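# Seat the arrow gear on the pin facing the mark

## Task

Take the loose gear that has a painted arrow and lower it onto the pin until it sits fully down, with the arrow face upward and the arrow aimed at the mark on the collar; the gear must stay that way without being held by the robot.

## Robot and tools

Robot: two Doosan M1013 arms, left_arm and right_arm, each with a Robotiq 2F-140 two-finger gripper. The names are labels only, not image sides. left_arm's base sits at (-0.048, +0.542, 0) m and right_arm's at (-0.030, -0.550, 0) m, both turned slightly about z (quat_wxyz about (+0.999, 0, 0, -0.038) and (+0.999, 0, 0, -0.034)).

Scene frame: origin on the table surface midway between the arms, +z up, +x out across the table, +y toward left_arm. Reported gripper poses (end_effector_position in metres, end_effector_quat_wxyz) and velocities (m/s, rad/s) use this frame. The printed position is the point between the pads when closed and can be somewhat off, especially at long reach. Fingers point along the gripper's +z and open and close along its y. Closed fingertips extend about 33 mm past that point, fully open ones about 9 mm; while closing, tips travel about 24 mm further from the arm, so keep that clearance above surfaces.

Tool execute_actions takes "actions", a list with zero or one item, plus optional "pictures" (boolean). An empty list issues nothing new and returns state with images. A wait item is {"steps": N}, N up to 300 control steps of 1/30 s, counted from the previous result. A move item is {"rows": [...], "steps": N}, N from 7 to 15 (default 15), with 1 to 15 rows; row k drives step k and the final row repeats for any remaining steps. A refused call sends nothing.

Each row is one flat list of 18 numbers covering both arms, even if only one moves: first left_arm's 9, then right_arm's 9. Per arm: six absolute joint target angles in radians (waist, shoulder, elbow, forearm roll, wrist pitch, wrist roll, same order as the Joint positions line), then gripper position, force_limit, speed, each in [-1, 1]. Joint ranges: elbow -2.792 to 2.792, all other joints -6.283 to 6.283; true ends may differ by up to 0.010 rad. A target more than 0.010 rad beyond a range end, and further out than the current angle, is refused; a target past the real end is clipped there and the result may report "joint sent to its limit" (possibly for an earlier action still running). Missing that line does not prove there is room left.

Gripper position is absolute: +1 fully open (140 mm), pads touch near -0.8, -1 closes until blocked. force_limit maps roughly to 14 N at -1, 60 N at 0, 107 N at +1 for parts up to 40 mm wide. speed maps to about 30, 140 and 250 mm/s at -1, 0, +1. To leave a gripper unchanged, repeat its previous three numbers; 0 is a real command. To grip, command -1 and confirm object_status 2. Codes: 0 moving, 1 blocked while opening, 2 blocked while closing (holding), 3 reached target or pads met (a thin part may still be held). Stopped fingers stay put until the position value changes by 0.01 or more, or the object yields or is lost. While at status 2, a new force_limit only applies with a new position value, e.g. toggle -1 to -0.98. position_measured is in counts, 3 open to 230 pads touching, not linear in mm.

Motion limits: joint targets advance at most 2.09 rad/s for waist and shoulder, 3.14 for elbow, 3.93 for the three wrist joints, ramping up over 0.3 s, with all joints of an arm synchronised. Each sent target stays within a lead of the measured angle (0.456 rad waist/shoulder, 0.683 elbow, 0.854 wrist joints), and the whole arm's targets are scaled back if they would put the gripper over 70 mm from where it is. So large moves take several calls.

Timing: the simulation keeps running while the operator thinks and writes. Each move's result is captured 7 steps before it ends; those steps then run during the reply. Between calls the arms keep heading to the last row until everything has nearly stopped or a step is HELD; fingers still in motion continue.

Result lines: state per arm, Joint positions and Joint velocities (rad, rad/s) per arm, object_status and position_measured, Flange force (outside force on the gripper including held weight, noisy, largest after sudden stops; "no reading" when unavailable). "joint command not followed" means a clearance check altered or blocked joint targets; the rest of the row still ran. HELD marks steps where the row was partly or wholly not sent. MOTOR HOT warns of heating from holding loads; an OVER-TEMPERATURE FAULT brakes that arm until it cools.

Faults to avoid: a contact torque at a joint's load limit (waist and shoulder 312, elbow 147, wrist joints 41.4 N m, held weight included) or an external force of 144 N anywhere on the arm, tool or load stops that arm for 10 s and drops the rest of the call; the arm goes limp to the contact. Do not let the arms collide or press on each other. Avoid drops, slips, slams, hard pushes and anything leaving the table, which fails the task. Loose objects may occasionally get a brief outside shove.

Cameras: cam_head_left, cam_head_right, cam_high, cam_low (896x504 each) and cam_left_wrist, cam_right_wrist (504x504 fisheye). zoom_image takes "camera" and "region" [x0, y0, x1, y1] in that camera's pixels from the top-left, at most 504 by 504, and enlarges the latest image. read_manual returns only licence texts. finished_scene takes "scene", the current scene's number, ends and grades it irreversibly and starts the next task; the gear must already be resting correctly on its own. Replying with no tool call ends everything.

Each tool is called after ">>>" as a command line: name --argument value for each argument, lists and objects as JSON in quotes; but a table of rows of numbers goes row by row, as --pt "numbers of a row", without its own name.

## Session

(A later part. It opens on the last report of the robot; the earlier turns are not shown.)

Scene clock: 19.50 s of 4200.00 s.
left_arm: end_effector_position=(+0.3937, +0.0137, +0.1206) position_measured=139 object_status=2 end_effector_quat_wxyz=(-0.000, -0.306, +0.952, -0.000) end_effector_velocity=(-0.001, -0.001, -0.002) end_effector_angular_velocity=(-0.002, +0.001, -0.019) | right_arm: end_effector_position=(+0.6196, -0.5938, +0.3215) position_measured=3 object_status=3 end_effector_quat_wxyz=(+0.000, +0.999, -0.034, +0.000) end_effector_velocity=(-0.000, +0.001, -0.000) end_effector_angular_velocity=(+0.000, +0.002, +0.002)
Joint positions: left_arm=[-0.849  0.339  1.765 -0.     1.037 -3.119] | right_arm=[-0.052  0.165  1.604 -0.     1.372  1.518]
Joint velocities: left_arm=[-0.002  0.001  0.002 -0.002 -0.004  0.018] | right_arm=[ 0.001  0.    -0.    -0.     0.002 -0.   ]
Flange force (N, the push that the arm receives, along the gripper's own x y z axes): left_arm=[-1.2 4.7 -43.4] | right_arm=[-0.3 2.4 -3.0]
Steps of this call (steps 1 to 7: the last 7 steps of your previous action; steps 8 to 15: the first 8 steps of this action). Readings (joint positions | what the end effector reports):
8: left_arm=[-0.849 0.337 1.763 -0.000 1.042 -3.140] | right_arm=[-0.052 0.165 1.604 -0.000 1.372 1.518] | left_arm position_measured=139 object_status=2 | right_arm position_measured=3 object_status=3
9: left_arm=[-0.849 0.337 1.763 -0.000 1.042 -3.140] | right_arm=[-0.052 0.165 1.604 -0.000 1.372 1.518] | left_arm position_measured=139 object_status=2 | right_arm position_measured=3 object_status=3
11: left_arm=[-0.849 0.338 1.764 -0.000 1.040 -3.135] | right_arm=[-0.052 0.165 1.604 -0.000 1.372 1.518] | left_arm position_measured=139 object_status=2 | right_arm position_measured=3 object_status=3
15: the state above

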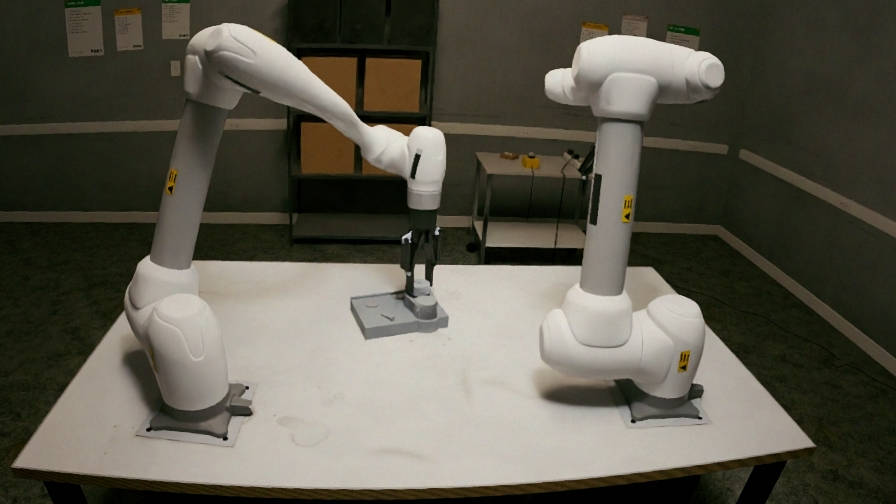

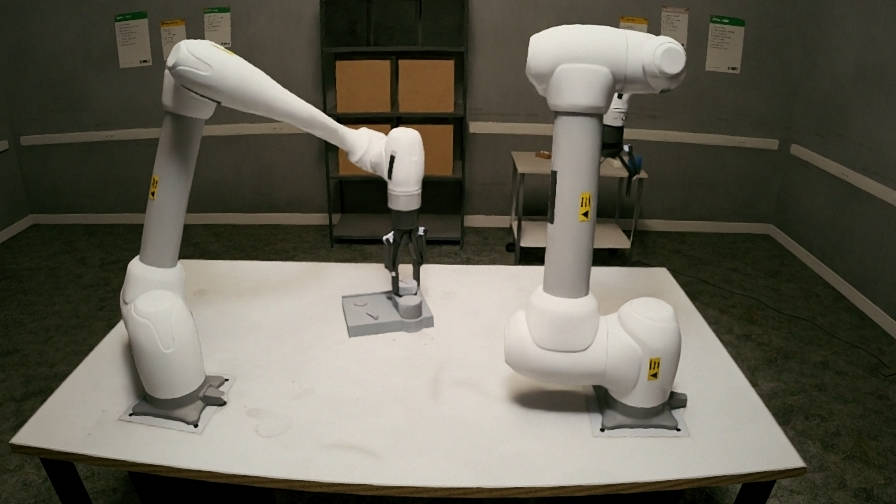

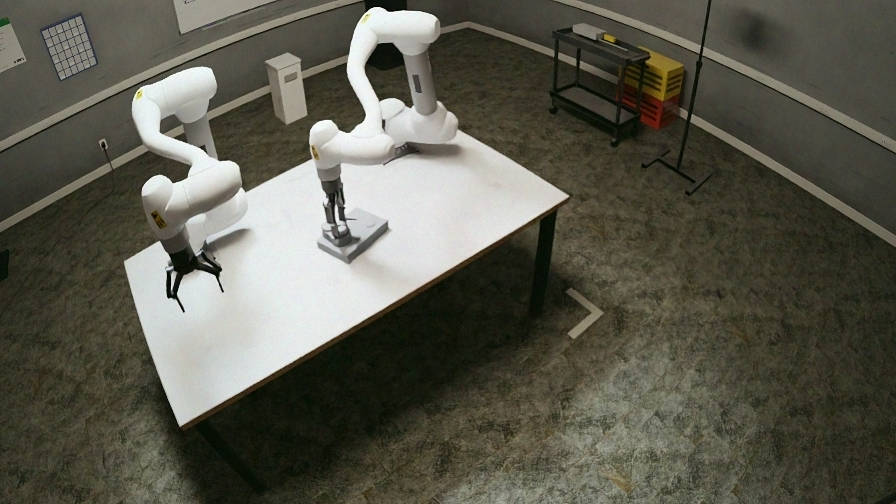

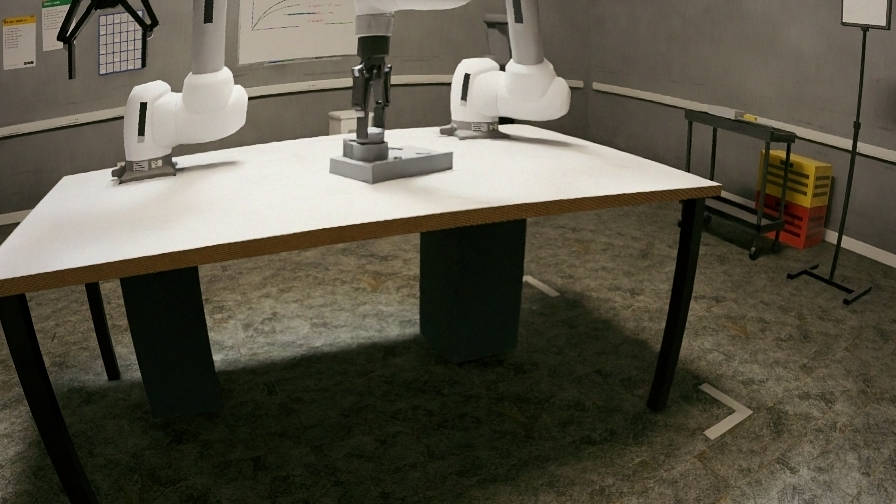

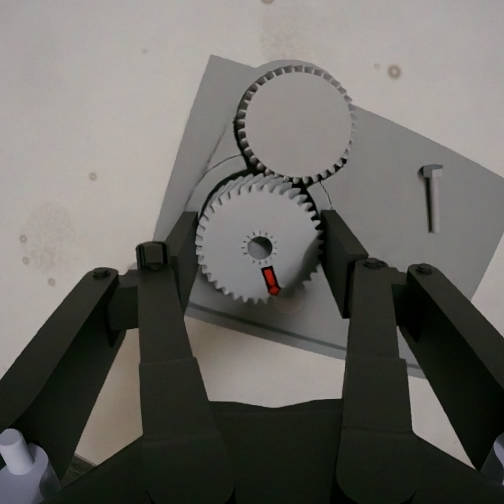

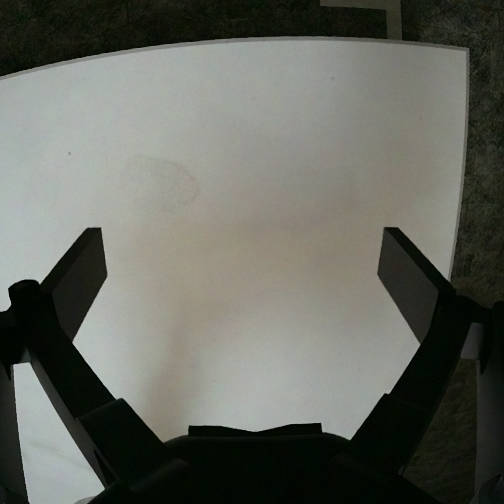

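>>> execute_actions --actions '[{"rows":[[-0.8488,0.33693,1.76272,0,1.04195,-3.118,-1,-0.3,-0.7,-0.052,0.165,1.604,0,1.372,1.518,1,0,0],[-0.8488,0.33693,1.76272,0,1.04195,-3.118,-1,-0.3,-0.7,-0.052,0.165,1.604,0,1.372,1.518,1,0,0],[-0.8488,0.33693,1.76272,0,1.04195,-3.118,-1,-0.3,-0.7,-0.052,0.165,1.604,0,1.372,1.518,1,0,0],[-0.8488,0.33778,1.76152,0,1.0423,-3.2,-1,-0.3,-0.7,-0.052,0.165,1.604,0,1.372,1.518,1,0,0]],"steps":15}]'

>>> execute_actions --actions '[{"rows":[[-0.8488,0.3386,1.7624,0,1.0406,-3.2,-1,-0.3,-0.7,-0.052,0.165,1.604,0,1.372,1.518,1,0,0],[-0.8488,0.3386,1.7624,0,1.0406,-3.2,-1,-0.3,-0.7,-0.052,0.165,1.604,0,1.372,1.518,1,0,0],[-0.8488,0.33942,1.76328,0,1.0389,-3.189,-1,-0.3,-0.7,-0.052,0.165,1.604,0,1.372,1.518,1,0,0],[-0.8488,0.33942,1.76328,0,1.0389,-3.189,-1,-0.3,-0.7,-0.052,0.165,1.604,0,1.372,1.518,1,0,0],[-0.8488,0.34024,1.76416,0,1.0372,-3.178,-1,-0.3,-0.7,-0.052,0.165,1.604,0,1.372,1.518,1,0,0]]}]'

Scene clock: 20.20 s of 4200.00 s.
left_arm: end_effector_position=(+0.3939, +0.0136, +0.1230) position_measured=139 object_status=2 end_effector_quat_wxyz=(-0.000, -0.341, +0.940, +0.000) end_effector_velocity=(+0.001, -0.000, -0.001) end_effector_angular_velocity=(+0.003, +0.002, +0.364) | right_arm: end_effector_position=(+0.6196, -0.5938, +0.3215) position_measured=3 object_status=3 end_effector_quat_wxyz=(+0.000, +0.999, -0.034, +0.000) end_effector_velocity=(+0.000, +0.001, +0.001) end_effector_angular_velocity=(+0.000, -0.001, +0.002)
Joint positions: left_arm=[-0.849  0.338  1.762 -0.     1.042 -3.193] | right_arm=[-0.052  0.165  1.604  0.     1.372  1.518]
Joint velocities: left_arm=[ 0.001  0.005 -0.004  0.     0.004 -0.363] | right_arm=[ 0.002  0.    -0.001  0.     0.    -0.   ]
Flange force (N, the push that the arm receives, along the gripper's own x y z axes): left_arm=[3.9 -3.3 11.0] | right_arm=[-0.1 2.2 -2.2]
Steps of this call (steps 1 to 7: the last 7 steps of your previous action; steps 8 to 13: the robot went on to your last target; steps 14 to 21: the first 8 steps of this action). Readings (joint positions | what the end effector reports):
14: left_arm=[-0.849 0.339 1.765 -0.000 1.037 -3.118] | right_arm=[-0.052 0.165 1.604 -0.000 1.372 1.518] | left_arm position_measured=139 object_status=2 | right_arm position_measured=3 object_status=3
15: left_arm=[-0.849 0.339 1.765 -0.000 1.038 -3.118] | right_arm=[-0.052 0.165 1.604 -0.000 1.372 1.518] | left_arm position_measured=139 object_status=2 | right_arm position_measured=3 object_status=3
17: left_arm=[-0.849 0.338 1.763 -0.000 1.041 -3.118] | right_arm=[-0.052 0.165 1.604 -0.000 1.372 1.518] | left_arm position_measured=139 object_status=2 | right_arm position_measured=3 object_status=3
21: the state above

Scene clock: 20.70 s of 4200.00 s.
left_arm: end_effector_position=(+0.3941, +0.0133, +0.1203) position_measured=139 object_status=2 end_effector_quat_wxyz=(+0.000, -0.335, +0.942, -0.000) end_effector_velocity=(+0.002, +0.000, -0.001) end_effector_angular_velocity=(-0.002, -0.002, -0.016) | right_arm: end_effector_position=(+0.6196, -0.5938, +0.3215) position_measured=3 object_status=3 end_effector_quat_wxyz=(+0.000, +0.999, -0.034, +0.000) end_effector_velocity=(-0.000, -0.000, +0.001) end_effector_angular_velocity=(+0.000, +0.000, -0.000)
Joint positions: left_arm=[-0.849  0.34   1.764 -0.     1.037 -3.178] | right_arm=[-0.052  0.165  1.604 -0.     1.372  1.518]
Joint velocities: left_arm=[ 0.002  0.001  0.001  0.001 -0.004  0.018] | right_arm=[-0.    -0.    -0.001  0.     0.001  0.   ]
Flange force (N, the push that the arm receives, along the gripper's own x y z axes): left_arm=[7.2 26.0 -15.7] | right_arm=[-0.5 0.8 -3.0]
Steps of this call (steps 1 to 7: the last 7 steps of your previous action; steps 8 to 15: the first 8 steps of this action). Readings (joint positions | what the end effector reports):
8: left_arm=[-0.849 0.338 1.762 -0.000 1.043 -3.200] | right_arm=[-0.052 0.165 1.604 -0.000 1.372 1.518] | left_arm position_measured=139 object_status=2 | right_arm position_measured=3 object_status=3
9: left_arm=[-0.849 0.338 1.762 -0.000 1.042 -3.200] | right_arm=[-0.052 0.165 1.604 -0.000 1.372 1.518] | left_arm position_measured=139 object_status=2 | right_arm position_measured=3 object_status=3
11: left_arm=[-0.849 0.339 1.762 -0.000 1.040 -3.195] | right_arm=[-0.052 0.165 1.604 -0.000 1.372 1.518] | left_arm position_measured=139 object_status=2 | right_arm position_measured=3 object_status=3
15: the state above

Flank pushing CW; turn CW a little.

>>> execute_actions --actions '[{"rows":[[-0.8488,0.34024,1.76416,0,1.0372,-3.16,-1,-0.3,-0.7,-0.052,0.165,1.604,0,1.372,1.518,1,0,0]],"steps":13}]'

>>> execute_actions --actions '[{"rows":[[-0.8488,0.34024,1.76416,0,1.0372,-3.14,-1,-0.3,-0.7,-0.052,0.165,1.604,0,1.372,1.518,1,0,0]],"steps":13}]'

Scene clock: 21.13 s of 4200.00 s.
left_arm: end_effector_position=(+0.3941, +0.0133, +0.1201) position_measured=139 object_status=2 end_effector_quat_wxyz=(-0.000, -0.326, +0.945, +0.000) end_effector_velocity=(-0.000, +0.001, -0.000) end_effector_angular_velocity=(+0.000, +0.002, -0.001) | right_arm: end_effector_position=(+0.6196, -0.5938, +0.3215) position_measured=3 object_status=3 end_effector_quat_wxyz=(+0.000, +0.999, -0.034, +0.000) end_effector_velocity=(+0.001, +0.001, +0.001) end_effector_angular_velocity=(-0.000, -0.002, +0.001)
Joint positions: left_arm=[-0.849  0.34   1.764 -0.     1.037 -3.16 ] | right_arm=[-0.052  0.165  1.604 -0.     1.372  1.518]
Joint velocities: left_arm=[ 0.001 -0.     0.001 -0.002  0.001  0.002] | right_arm=[ 0.001  0.    -0.002 -0.    -0.001 -0.   ]
Flange force (N, the push that the arm receives, along the gripper's own x y z axes): left_arm=[10.2 20.7 -12.5] | right_arm=[-0.7 -1.4 -3.9]
Steps of this call (steps 1 to 7: the last 7 steps of your previous action; steps 8 to 13: the first 6 steps of this action). Readings (joint positions | what the end effector reports):
8: left_arm=[-0.849 0.340 1.764 -0.000 1.037 -3.178] | right_arm=[-0.052 0.165 1.604 -0.000 1.372 1.518] | left_arm position_measured=139 object_status=2 | right_arm position_measured=3 object_status=3
9: left_arm=[-0.849 0.340 1.764 -0.000 1.037 -3.171] | right_arm=[-0.052 0.165 1.604 -0.000 1.372 1.518] | left_arm position_measured=139 object_status=2 | right_arm position_measured=3 object_status=3
11: left_arm=[-0.849 0.340 1.764 -0.000 1.037 -3.161] | right_arm=[-0.052 0.165 1.604 -0.000 1.372 1.518] | left_arm position_measured=139 object_status=2 | right_arm position_measured=3 object_status=3
13: the state above

Scene clock: 21.57 s of 4200.00 s.
left_arm: end_effector_position=(+0.3941, +0.0133, +0.1201) position_measured=139 object_status=2 end_effector_quat_wxyz=(-0.000, -0.317, +0.949, +0.000) end_effector_velocity=(+0.001, -0.001, -0.000) end_effector_angular_velocity=(-0.002, -0.003, -0.003) | right_arm: end_effector_position=(+0.6196, -0.5938, +0.3215) position_measured=3 object_status=3 end_effector_quat_wxyz=(+0.000, +0.999, -0.034, +0.000) end_effector_velocity=(-0.000, +0.001, -0.000) end_effector_angular_velocity=(+0.000, +0.002, +0.002)
Joint positions: left_arm=[-0.849  0.34   1.764 -0.     1.037 -3.14 ] | right_arm=[-0.052  0.165  1.604 -0.     1.372  1.518]
Joint velocities: left_arm=[ 0.     0.    -0.     0.001 -0.004  0.003] | right_arm=[ 0.002  0.    -0.     0.     0.002 -0.   ]
Flange force (N, the push that the arm receives, along the gripper's own x y z axes): left_arm=[10.9 19.2 -5.8] | right_arm=[-3.2 1.9 -2.4]
Steps of this call (steps 1 to 7: the last 7 steps of your previous action; steps 8 to 13: the first 6 steps of this action). Readings (joint positions | what the end effector reports):
8: left_arm=[-0.849 0.340 1.764 -0.000 1.037 -3.160] | right_arm=[-0.052 0.165 1.604 -0.000 1.372 1.518] | left_arm position_measured=139 object_status=2 | right_arm position_measured=3 object_status=3
9: left_arm=[-0.849 0.340 1.764 -0.000 1.037 -3.153] | right_arm=[-0.052 0.165 1.604 -0.000 1.372 1.518] | left_arm position_measured=139 object_status=2 | right_arm position_measured=3 object_status=3
11: left_arm=[-0.849 0.340 1.764 -0.000 1.037 -3.141] | right_arm=[-0.052 0.165 1.604 0.000 1.372 1.518] | left_arm position_measured=139 object_status=2 | right_arm position_measured=3 object_status=3
13: the state above

>>> execute_actions --actions '[{"rows":[[-0.8488,0.34024,1.76416,0,1.0372,-3.12,-1,-0.3,-0.7,-0.052,0.165,1.604,0,1.372,1.518,1,0,0]],"steps":13}]'

>>> execute_actions --actions '[{"rows":[[-0.8488,0.34024,1.76416,0,1.0372,-3.10,-1,-0.3,-0.7,-0.052,0.165,1.604,0,1.372,1.518,1,0,0]],"steps":13}]'

>>> execute_actions --actions '[{"rows":[[-0.8488,0.34024,1.76416,0,1.0372,-3.08,-1,-0.3,-0.7,-0.052,0.165,1.604,0,1.372,1.518,1,0,0]],"steps":13}]' --pictures true

>>> zoom_image --camera "cam_left_wrist" --region '[230, 140, 330, 220]'

>>> zoom_image --camera "cam_low" --region '[335, 115, 405, 170]'

Scene clock: 22.10 s of 4200.00 s.
left_arm: end_effector_position=(+0.3941, +0.0133, +0.1201) position_measured=139 object_status=2 end_effector_quat_wxyz=(-0.000, -0.307, +0.952, -0.000) end_effector_velocity=(+0.001, -0.000, +0.000) end_effector_angular_velocity=(-0.001, -0.001, -0.002) | right_arm: end_effector_position=(+0.6196, -0.5938, +0.3215) position_measured=3 object_status=3 end_effector_quat_wxyz=(+0.000, +0.999, -0.034, +0.000) end_effector_velocity=(-0.001, -0.001, -0.000) end_effector_angular_velocity=(+0.000, +0.002, -0.002)
Joint positions: left_arm=[-0.849  0.34   1.764 -0.     1.037 -3.12 ] | right_arm=[-0.052  0.165  1.604 -0.     1.372  1.518]
Joint velocities: left_arm=[ 0.001  0.    -0.001  0.    -0.001  0.003] | right_arm=[-0.002  0.     0.    -0.     0.001 -0.   ]
Flange force (N, the push that the arm receives, along the gripper's own x y z axes): left_arm=[12.7 18.4 -1.9] | right_arm=[-0.3 1.0 -2.5]
Steps of this call (steps 1 to 7: the last 7 steps of your previous action; steps 8 to 10: the robot went on to your last target; steps 11 to 16: the first 6 steps of this action). Readings (joint positions | what the end effector reports):
11: left_arm=[-0.849 0.340 1.764 -0.000 1.037 -3.140] | right_arm=[-0.052 0.165 1.604 -0.000 1.372 1.518] | left_arm position_measured=139 object_status=2 | right_arm position_measured=3 object_status=3
12: left_arm=[-0.849 0.340 1.764 -0.000 1.037 -3.133] | right_arm=[-0.052 0.165 1.604 -0.000 1.372 1.518] | left_arm position_measured=139 object_status=2 | right_arm position_measured=3 object_status=3
14: left_arm=[-0.849 0.340 1.764 -0.000 1.037 -3.121] | right_arm=[-0.052 0.165 1.604 -0.000 1.372 1.518] | left_arm position_measured=139 object_status=2 | right_arm position_measured=3 object_status=3
16: the state above

Scene clock: 22.53 s of 4200.00 s.
left_arm: end_effector_position=(+0.3940, +0.0134, +0.1201) position_measured=139 object_status=2 end_effector_quat_wxyz=(-0.000, -0.298, +0.955, +0.000) end_effector_velocity=(+0.000, +0.000, +0.001) end_effector_angular_velocity=(-0.001, -0.002, -0.003) | right_arm: end_effector_position=(+0.6196, -0.5938, +0.3215) position_measured=3 object_status=3 end_effector_quat_wxyz=(+0.000, +0.999, -0.034, +0.000) end_effector_velocity=(+0.000, -0.001, -0.000) end_effector_angular_velocity=(+0.000, -0.000, -0.001)
Joint positions: left_arm=[-0.849  0.34   1.764 -0.     1.037 -3.1  ] | right_arm=[-0.052  0.165  1.604 -0.     1.372  1.518]
Joint velocities: left_arm=[-0.    -0.002  0.     0.001 -0.001  0.002] | right_arm=[-0.001  0.     0.     0.    -0.001 -0.   ]
Flange force (N, the push that the arm receives, along the gripper's own x y z axes): left_arm=[15.2 16.4 0.3] | right_arm=[-4.0 2.8 -2.1]
Steps of this call (steps 1 to 7: the last 7 steps of your previous action; steps 8 to 13: the first 6 steps of this action). Readings (joint positions | what the end effector reports):
8: left_arm=[-0.849 0.340 1.764 -0.000 1.037 -3.120] | right_arm=[-0.052 0.165 1.604 -0.000 1.372 1.518] | left_arm position_measured=139 object_status=2 | right_arm position_measured=3 object_status=3
9: left_arm=[-0.849 0.340 1.764 -0.000 1.037 -3.113] | right_arm=[-0.052 0.165 1.604 -0.000 1.372 1.518] | left_arm position_measured=139 object_status=2 | right_arm position_measured=3 object_status=3
11: left_arm=[-0.849 0.340 1.764 -0.000 1.037 -3.101] | right_arm=[-0.052 0.165 1.604 -0.000 1.372 1.518] | left_arm position_measured=139 object_status=2 | right_arm position_measured=3 object_status=3
13: the state above

Scene clock: 22.97 s of 4200.00 s.
left_arm: end_effector_position=(+0.3941, +0.0133, +0.1201) position_measured=139 object_status=2 end_effector_quat_wxyz=(-0.000, -0.288, +0.958, +0.000) end_effector_velocity=(+0.002, -0.000, -0.001) end_effector_angular_velocity=(-0.001, -0.002, -0.001) | right_arm: end_effector_position=(+0.6196, -0.5938, +0.3215) position_measured=3 object_status=3 end_effector_quat_wxyz=(+0.000, +0.999, -0.034, +0.000) end_effector_velocity=(-0.000, +0.001, -0.001) end_effector_angular_velocity=(+0.001, +0.000, +0.001)
Joint positions: left_arm=[-0.849  0.34   1.764 -0.     1.037 -3.08 ] | right_arm=[-0.052  0.165  1.604 -0.     1.372  1.518]
Joint velocities: left_arm=[ 0.002  0.002 -0.001  0.001 -0.002  0.003] | right_arm=[ 0.001 -0.     0.002  0.001 -0.001  0.   ]
Flange force (N, the push that the arm receives, along the gripper's own x y z axes): left_arm=[17.5 17.2 1.0] | right_arm=[-0.9 0.1 -2.5]
Steps of this call (steps 1 to 7: the last 7 steps of your previous action; steps 8 to 13: the first 6 steps of this action). Readings (joint positions | what the end effector reports):
8: left_arm=[-0.849 0.340 1.764 -0.000 1.037 -3.100] | right_arm=[-0.052 0.165 1.604 -0.000 1.372 1.518] | left_arm position_measured=139 object_status=2 | right_arm position_measured=3 object_status=3
9: left_arm=[-0.849 0.340 1.764 -0.000 1.037 -3.093] | right_arm=[-0.052 0.165 1.604 -0.000 1.372 1.518] | left_arm position_measured=139 object_status=2 | right_arm position_measured=3 object_status=3
11: left_arm=[-0.849 0.340 1.764 -0.000 1.037 -3.081] | right_arm=[-0.052 0.165 1.604 -0.000 1.372 1.518] | left_arm position_measured=139 object_status=2 | right_arm position_measured=3 object_status=3
13: the state above

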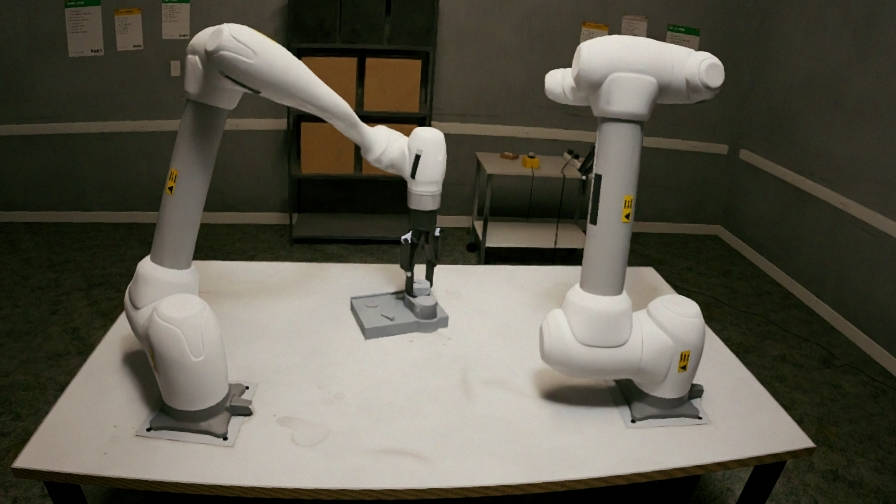

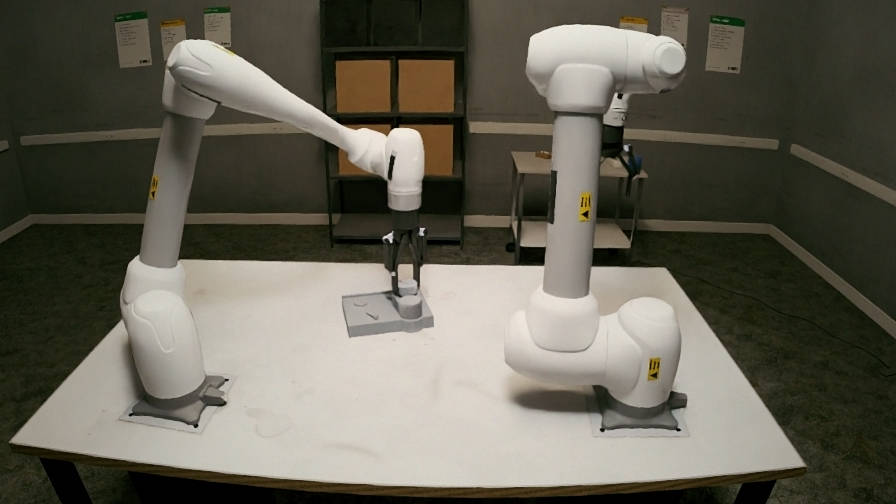

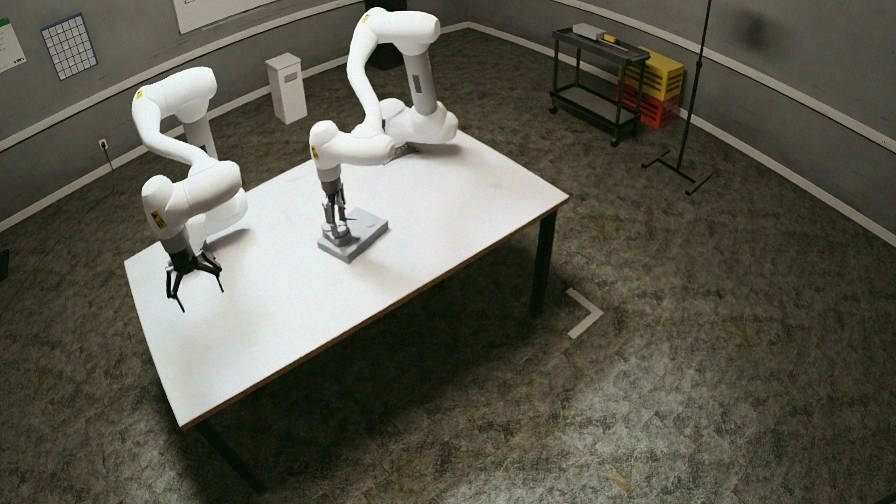

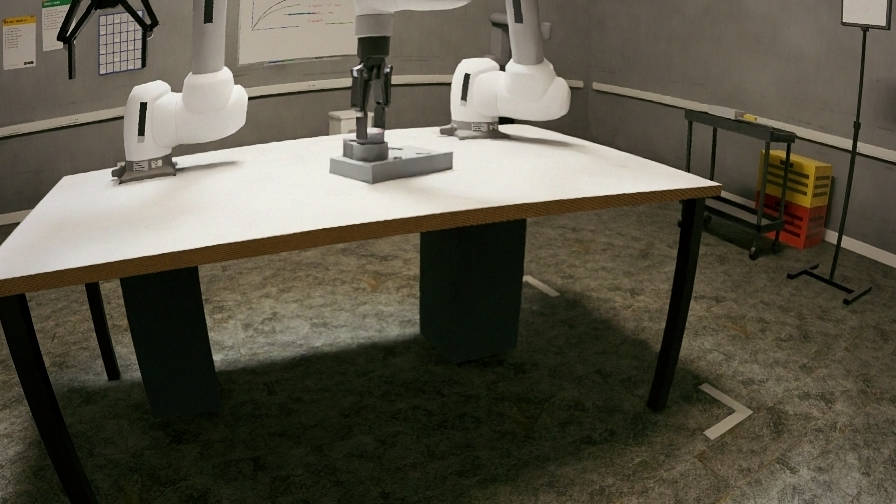

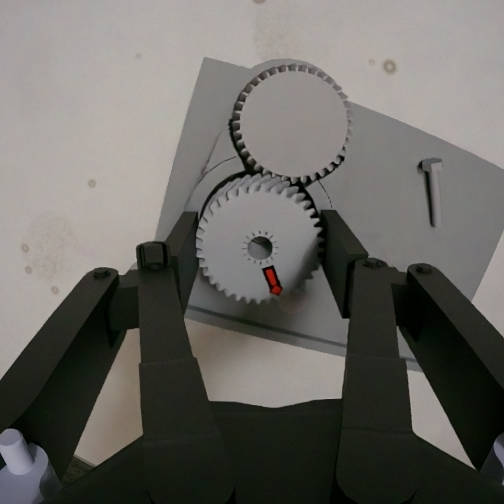

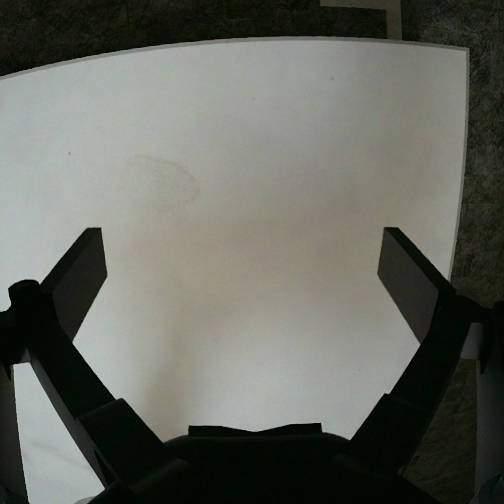

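Region (230, 140, 330, 220) of cam_left_wrist's 504x504 image, scaled by 5.040, with more detail than that image has; it fills the top 403 rows of this view, and the rest is white.

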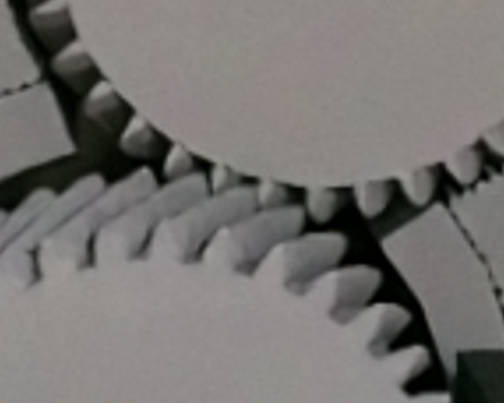

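Region (335, 115, 405, 170) of cam_low's 896x504 image, scaled by 7.200, with more detail than that image has; it fills the top 396 rows of this view, and the rest is white.

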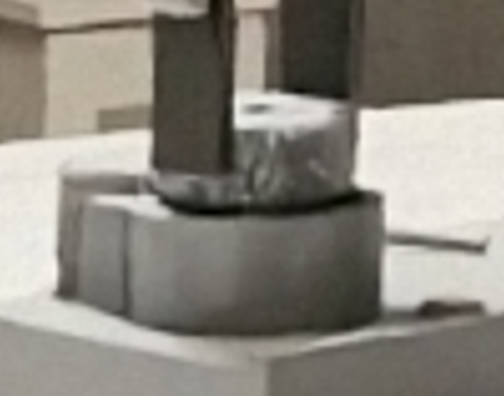

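>>> execute_actions --actions '[{"rows":[[-0.8490,0.33984,1.76476,0,1.0370,-3.095,-1,-0.3,-0.7,-0.052,0.165,1.604,0,1.372,1.518,1,0,0],[-0.8490,0.33984,1.76476,0,1.0370,-3.095,-1,-0.3,-0.7,-0.052,0.165,1.604,0,1.372,1.518,1,0,0],[-0.8490,0.34067,1.76563,0,1.0353,-3.085,-1,-0.3,-0.7,-0.052,0.165,1.604,0,1.372,1.518,1,0,0],[-0.8490,0.3415,1.7665,0,1.0336,-3.075,-1,-0.3,-0.7,-0.052,0.165,1.604,0,1.372,1.518,1,0,0],[-0.8490,0.34232,1.76738,0,1.0319,-3.065,-1,-0.3,-0.7,-0.052,0.165,1.604,0,1.372,1.518,1,0,0]]}]' --pictures true

>>> zoom_image --camera "cam_left_wrist" --region '[180, 140, 350, 310]'

Scene clock: 23.70 s of 4200.00 s.
left_arm: end_effector_position=(+0.3939, +0.0135, +0.1176) position_measured=139 object_status=2 end_effector_quat_wxyz=(+0.000, -0.281, +0.960, -0.000) end_effector_velocity=(-0.001, -0.001, -0.003) end_effector_angular_velocity=(-0.001, +0.001, -0.020) | right_arm: end_effector_position=(+0.6196, -0.5938, +0.3215) position_measured=3 object_status=3 end_effector_quat_wxyz=(+0.000, +0.999, -0.034, +0.000) end_effector_velocity=(+0.001, -0.001, +0.000) end_effector_angular_velocity=(-0.000, -0.001, -0.001)
Joint positions: left_arm=[-0.849  0.342  1.767 -0.     1.032 -3.066] | right_arm=[-0.052  0.165  1.604  0.     1.372  1.518]
Joint velocities: left_arm=[-0.001  0.003  0.003 -0.001 -0.005  0.019] | right_arm=[-0.001  0.    -0.001 -0.    -0.     0.   ]
Flange force (N, the push that the arm receives, along the gripper's own x y z axes): left_arm=[15.5 28.7 -68.0] | right_arm=[-1.3 0.4 -2.5]
Steps of this call (steps 1 to 7: the last 7 steps of your previous action; steps 8 to 14: the robot went on to your last target; steps 15 to 22: the first 8 steps of this action). Readings (joint positions | what the end effector reports):
15: left_arm=[-0.849 0.340 1.764 -0.000 1.037 -3.080] | right_arm=[-0.052 0.165 1.604 -0.000 1.372 1.518] | left_arm position_measured=139 object_status=2 | right_arm position_measured=3 object_status=3
16: left_arm=[-0.849 0.340 1.764 -0.000 1.037 -3.086] | right_arm=[-0.052 0.165 1.604 -0.000 1.372 1.518] | left_arm position_measured=139 object_status=2 | right_arm position_measured=3 object_status=3
18: left_arm=[-0.849 0.340 1.765 -0.000 1.037 -3.090] | right_arm=[-0.052 0.165 1.604 -0.000 1.372 1.518] | left_arm position_measured=139 object_status=2 | right_arm position_measured=3 object_status=3
22: the state above

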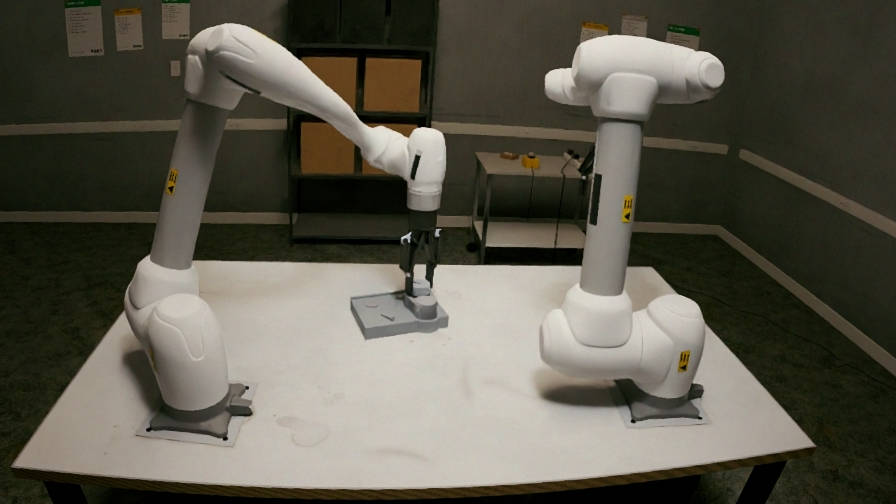

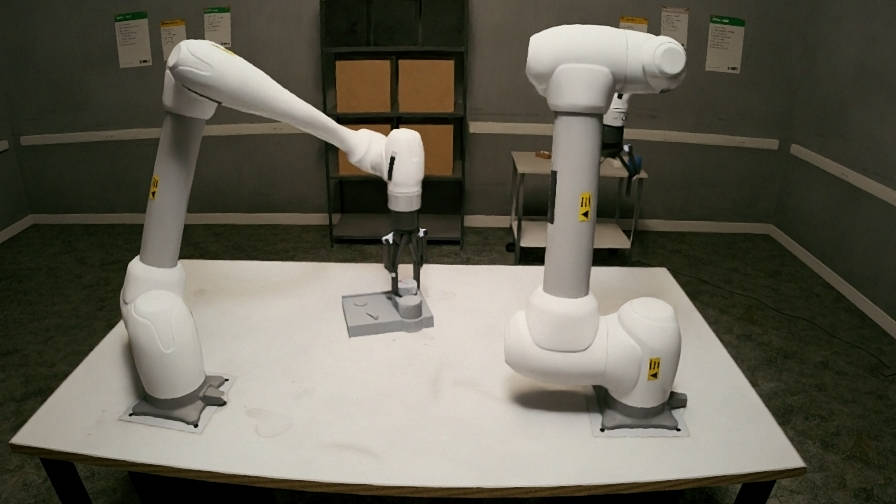

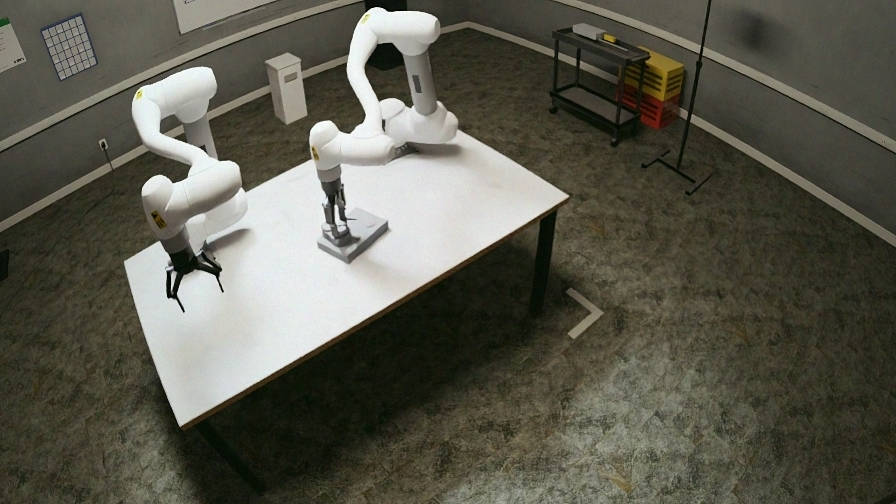

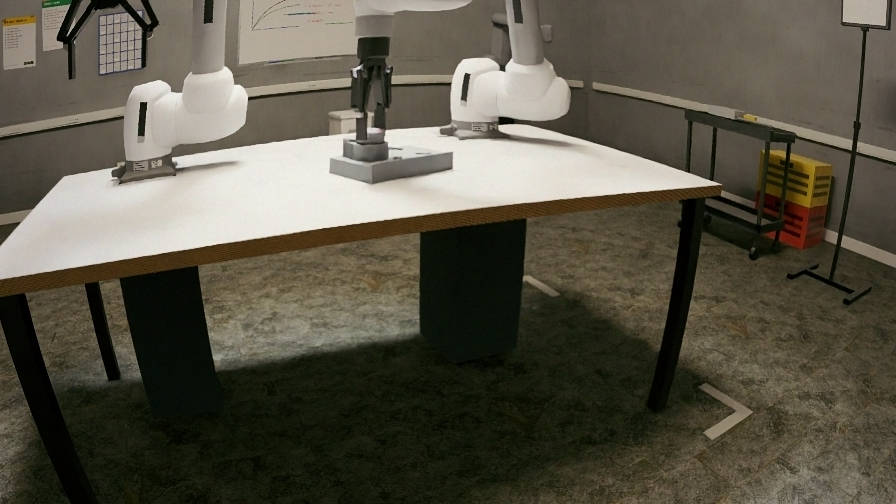

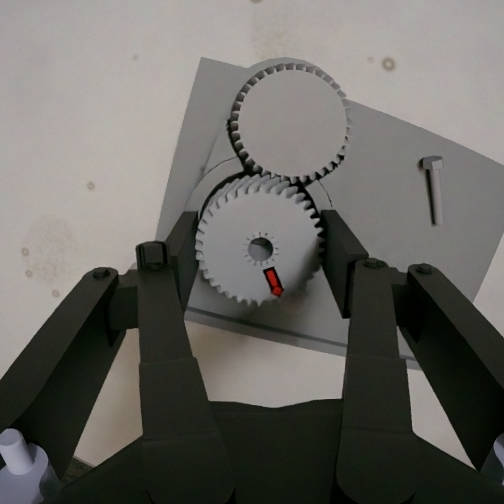

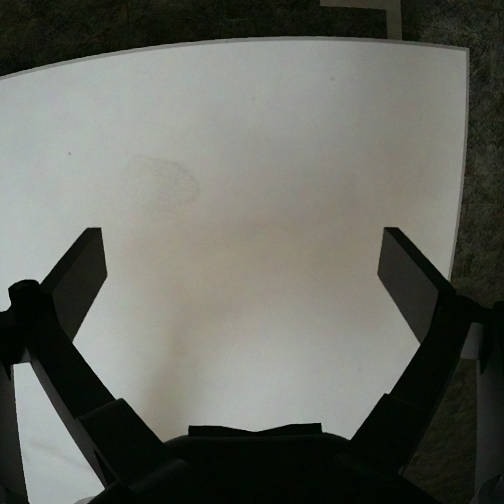

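Region (180, 140, 350, 310) of cam_left_wrist's 504x504 image, scaled by 2.965, with more detail than that image has.

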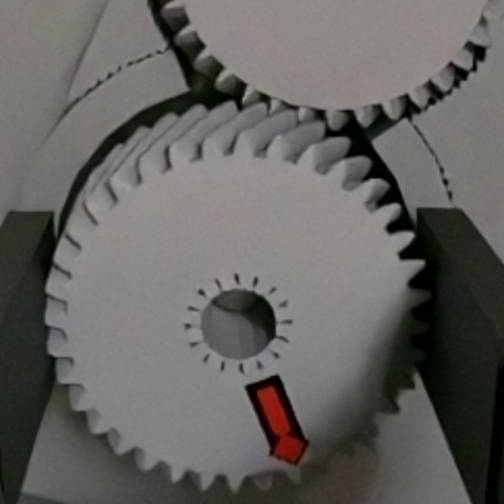

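>>> execute_actions --actions '[{"rows":[[-0.8490,0.3411,1.76607,0,1.03443,-3.065,-1,-0.3,-0.7,-0.052,0.165,1.604,0,1.372,1.518,1,0,0],[-0.8490,0.3411,1.76607,0,1.03443,-3.065,-1,-0.3,-0.7,-0.052,0.165,1.604,0,1.372,1.518,1,0,0],[-0.8490,0.3411,1.76607,0,1.03443,-3.065,-1,-0.3,-0.7,-0.052,0.165,1.604,0,1.372,1.518,1,0,0],[-0.8490,0.3411,1.76607,0,1.03443,-3.11,-1,-0.3,-0.7,-0.052,0.165,1.604,0,1.372,1.518,1,0,0]]}]'

>>> execute_actions --actions '[{"rows":[[-0.8490,0.3411,1.76607,0,1.03443,-3.11,-0.03,-0.3,-1,-0.052,0.165,1.604,0,1.372,1.518,1,0,0]]}]'

>>> execute_actions --actions '[{"steps":12}]' --pictures true

Scene clock: 24.37 s of 4200.00 s.
left_arm: end_effector_position=(+0.3937, +0.0136, +0.1183) position_measured=139 object_status=2 end_effector_quat_wxyz=(-0.000, -0.302, +0.953, +0.000) end_effector_velocity=(+0.001, -0.000, +0.003) end_effector_angular_velocity=(-0.002, +0.000, +0.043) | right_arm: end_effector_position=(+0.6196, -0.5938, +0.3215) position_measured=3 object_status=3 end_effector_quat_wxyz=(+0.000, +0.999, -0.034, +0.000) end_effector_velocity=(+0.001, +0.002, +0.000) end_effector_angular_velocity=(-0.000, -0.002, +0.003)
Joint positions: left_arm=[-0.849  0.341  1.766 -0.     1.034 -3.109] | right_arm=[-0.052  0.165  1.604 -0.     1.372  1.518]
Joint velocities: left_arm=[ 0.001 -0.001 -0.003 -0.002  0.003 -0.041] | right_arm=[ 0.003 -0.    -0.    -0.    -0.002  0.   ]
Flange force (N, the push that the arm receives, along the gripper's own x y z axes): left_arm=[9.0 9.9 15.0] | right_arm=[-0.8 1.0 -2.6]
Steps of this call (steps 1 to 7: the last 7 steps of your previous action; steps 8 to 12: the robot went on to your last target; steps 13 to 20: the first 8 steps of this action). Readings (joint positions | what the end effector reports):
13: left_arm=[-0.849 0.342 1.767 -0.000 1.032 -3.065] | right_arm=[-0.052 0.165 1.604 -0.000 1.372 1.518] | left_arm position_measured=139 object_status=2 | right_arm position_measured=3 object_status=3
14: left_arm=[-0.849 0.342 1.767 -0.000 1.032 -3.065] | right_arm=[-0.052 0.165 1.604 -0.000 1.372 1.518] | left_arm position_measured=139 object_status=2 | right_arm position_measured=3 object_status=3
16: left_arm=[-0.849 0.342 1.767 -0.000 1.033 -3.065] | right_arm=[-0.052 0.165 1.604 -0.000 1.372 1.518] | left_arm position_measured=139 object_status=2 | right_arm position_measured=3 object_status=3
20: the state above

Scene clock: 24.87 s of 4200.00 s.
left_arm: end_effector_position=(+0.3940, +0.0133, +0.1189) position_measured=132 object_status=0 end_effector_quat_wxyz=(+0.000, -0.302, +0.953, -0.000) end_effector_velocity=(+0.000, -0.002, +0.002) end_effector_angular_velocity=(-0.005, -0.002, +0.001) | right_arm: end_effector_position=(+0.6196, -0.5938, +0.3215) position_measured=3 object_status=3 end_effector_quat_wxyz=(+0.000, +0.999, -0.034, +0.000) end_effector_velocity=(+0.001, +0.001, +0.000) end_effector_angular_velocity=(+0.000, -0.003, +0.001)
Joint positions: left_arm=[-0.849  0.341  1.766  0.     1.034 -3.11 ] | right_arm=[-0.052  0.165  1.604 -0.     1.372  1.518]
Joint velocities: left_arm=[-0.001 -0.001 -0.002 -0.001 -0.002 -0.001] | right_arm=[ 0.001 -0.    -0.     0.001 -0.002  0.   ]
Flange force (N, the push that the arm receives, along the gripper's own x y z axes): left_arm=[3.8 -4.0 2.3] | right_arm=[0.7 1.4 -2.4]
Steps of this call (steps 1 to 7: the last 7 steps of your previous action; steps 8 to 15: the first 8 steps of this action). Readings (joint positions | what the end effector reports):
8: left_arm=[-0.849 0.341 1.766 -0.000 1.034 -3.110] | right_arm=[-0.052 0.165 1.604 0.000 1.372 1.518] | left_arm position_measured=139 object_status=0 | right_arm position_measured=3 object_status=3
9: left_arm=[-0.849 0.341 1.766 -0.000 1.034 -3.110] | right_arm=[-0.052 0.165 1.604 -0.000 1.372 1.518] | left_arm position_measured=139 object_status=0 | right_arm position_measured=3 object_status=3
11: left_arm=[-0.849 0.341 1.766 0.000 1.034 -3.110] | right_arm=[-0.052 0.165 1.604 -0.000 1.372 1.518] | left_arm position_measured=135 object_status=0 | right_arm position_measured=3 object_status=3
15: the state above

Scene clock: 25.27 s of 4200.00 s.
left_arm: end_effector_position=(+0.3938, +0.0135, +0.1186) position_measured=132 object_status=3 end_effector_quat_wxyz=(+0.000, -0.302, +0.953, +0.000) end_effector_velocity=(-0.001, -0.001, -0.000) end_effector_angular_velocity=(-0.000, +0.000, -0.001) | right_arm: end_effector_position=(+0.6196, -0.5938, +0.3215) position_measured=3 object_status=3 end_effector_quat_wxyz=(+0.000, +0.999, -0.034, +0.000) end_effector_velocity=(-0.001, -0.000, +0.000) end_effector_angular_velocity=(+0.000, +0.001, -0.000)
Joint positions: left_arm=[-0.849  0.341  1.766  0.     1.034 -3.11 ] | right_arm=[-0.052  0.165  1.604 -0.     1.372  1.518]
Joint velocities: left_arm=[-0.002  0.001 -0.001 -0.     0.    -0.   ] | right_arm=[-0.    -0.001 -0.     0.     0.002 -0.   ]
Flange force (N, the push that the arm receives, along the gripper's own x y z axes): left_arm=[5.0 -2.3 2.7] | right_arm=[-0.9 2.3 -2.3]
Kept back: nothing.
Steps of this call (steps 1 to 7: the last 7 steps of your previous action; steps 8 to 12: the robot went on to your last target). Readings (joint positions | what the end effector reports):
1: left_arm=[-0.849 0.341 1.766 0.000 1.034 -3.110] | right_arm=[-0.052 0.165 1.604 0.000 1.372 1.518] | left_arm position_measured=132 object_status=0 | right_arm position_measured=3 object_status=3
2: left_arm=[-0.849 0.341 1.766 0.000 1.034 -3.110] | right_arm=[-0.052 0.165 1.604 -0.000 1.372 1.518] | left_arm position_measured=132 object_status=0 | right_arm position_measured=3 object_status=3
4: left_arm=[-0.849 0.341 1.766 0.000 1.034 -3.110] | right_arm=[-0.052 0.165 1.604 -0.000 1.372 1.518] | left_arm position_measured=132 object_status=0 | right_arm position_measured=3 object_status=3
8: left_arm=[-0.849 0.341 1.766 0.000 1.034 -3.110] | right_arm=[-0.052 0.165 1.604 -0.000 1.372 1.518] | left_arm position_measured=132 object_status=3 | right_arm position_measured=3 object_status=3
12: the state above

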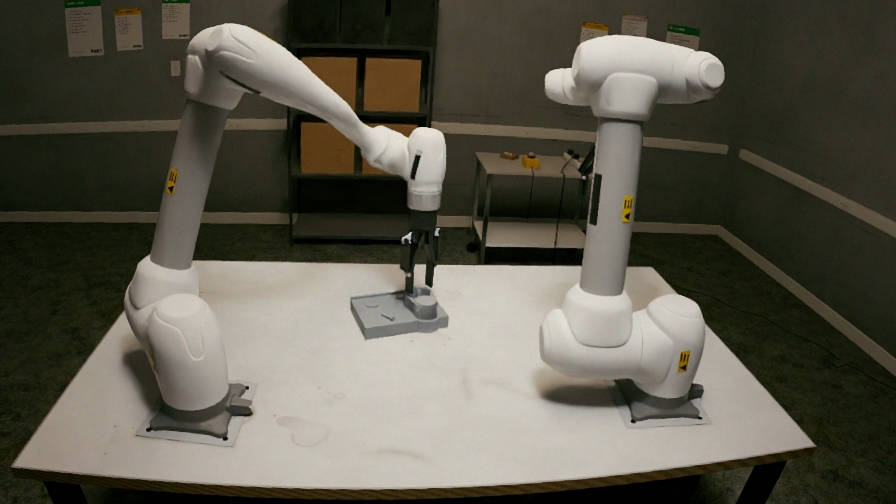

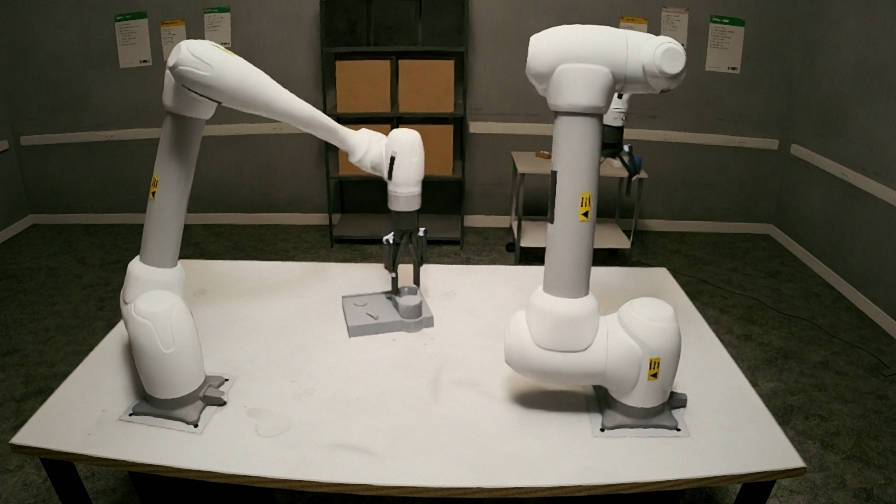

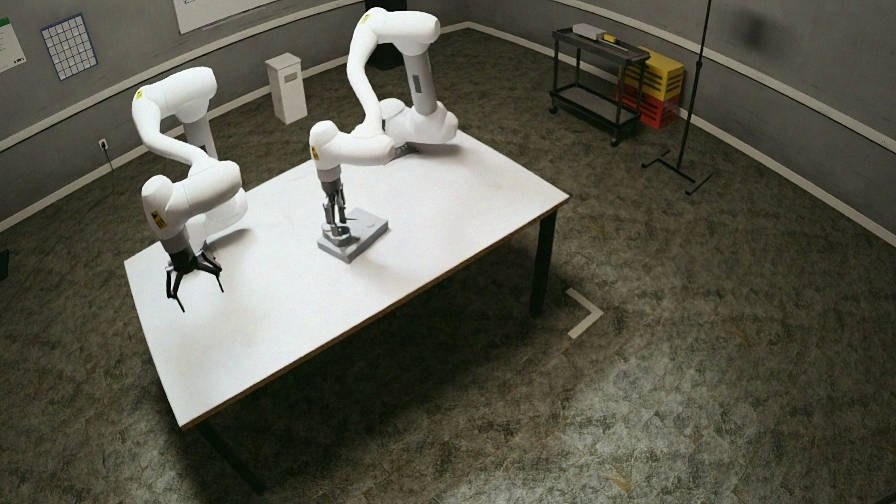

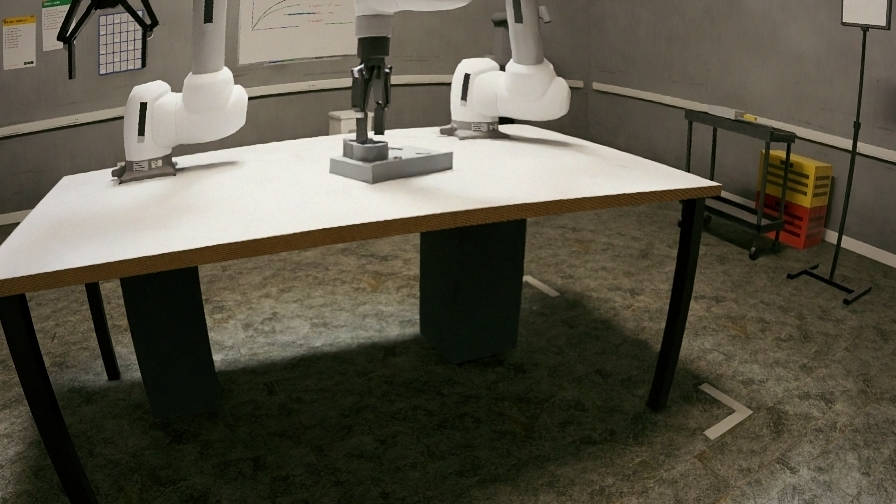

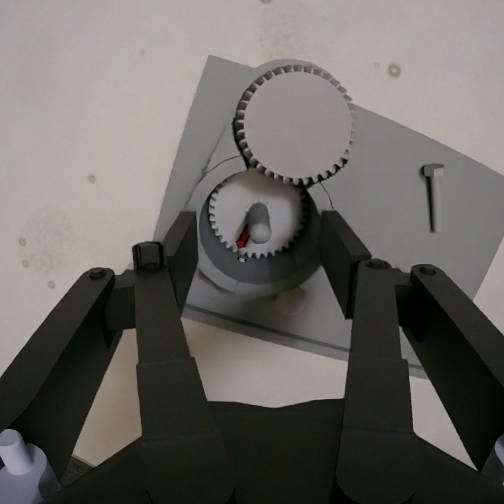

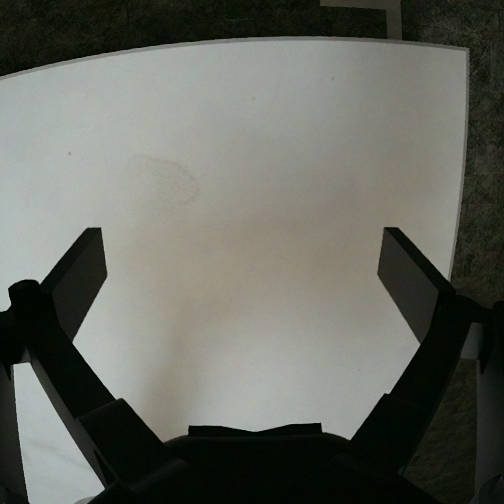

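>>> zoom_image --camera "cam_left_wrist" --region '[195, 160, 325, 290]'

Region (195, 160, 325, 290) of cam_left_wrist's 504x504 image, scaled by 3.877, with more detail than that image has.

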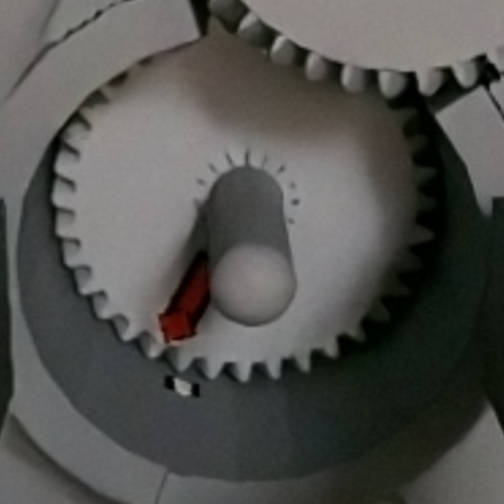

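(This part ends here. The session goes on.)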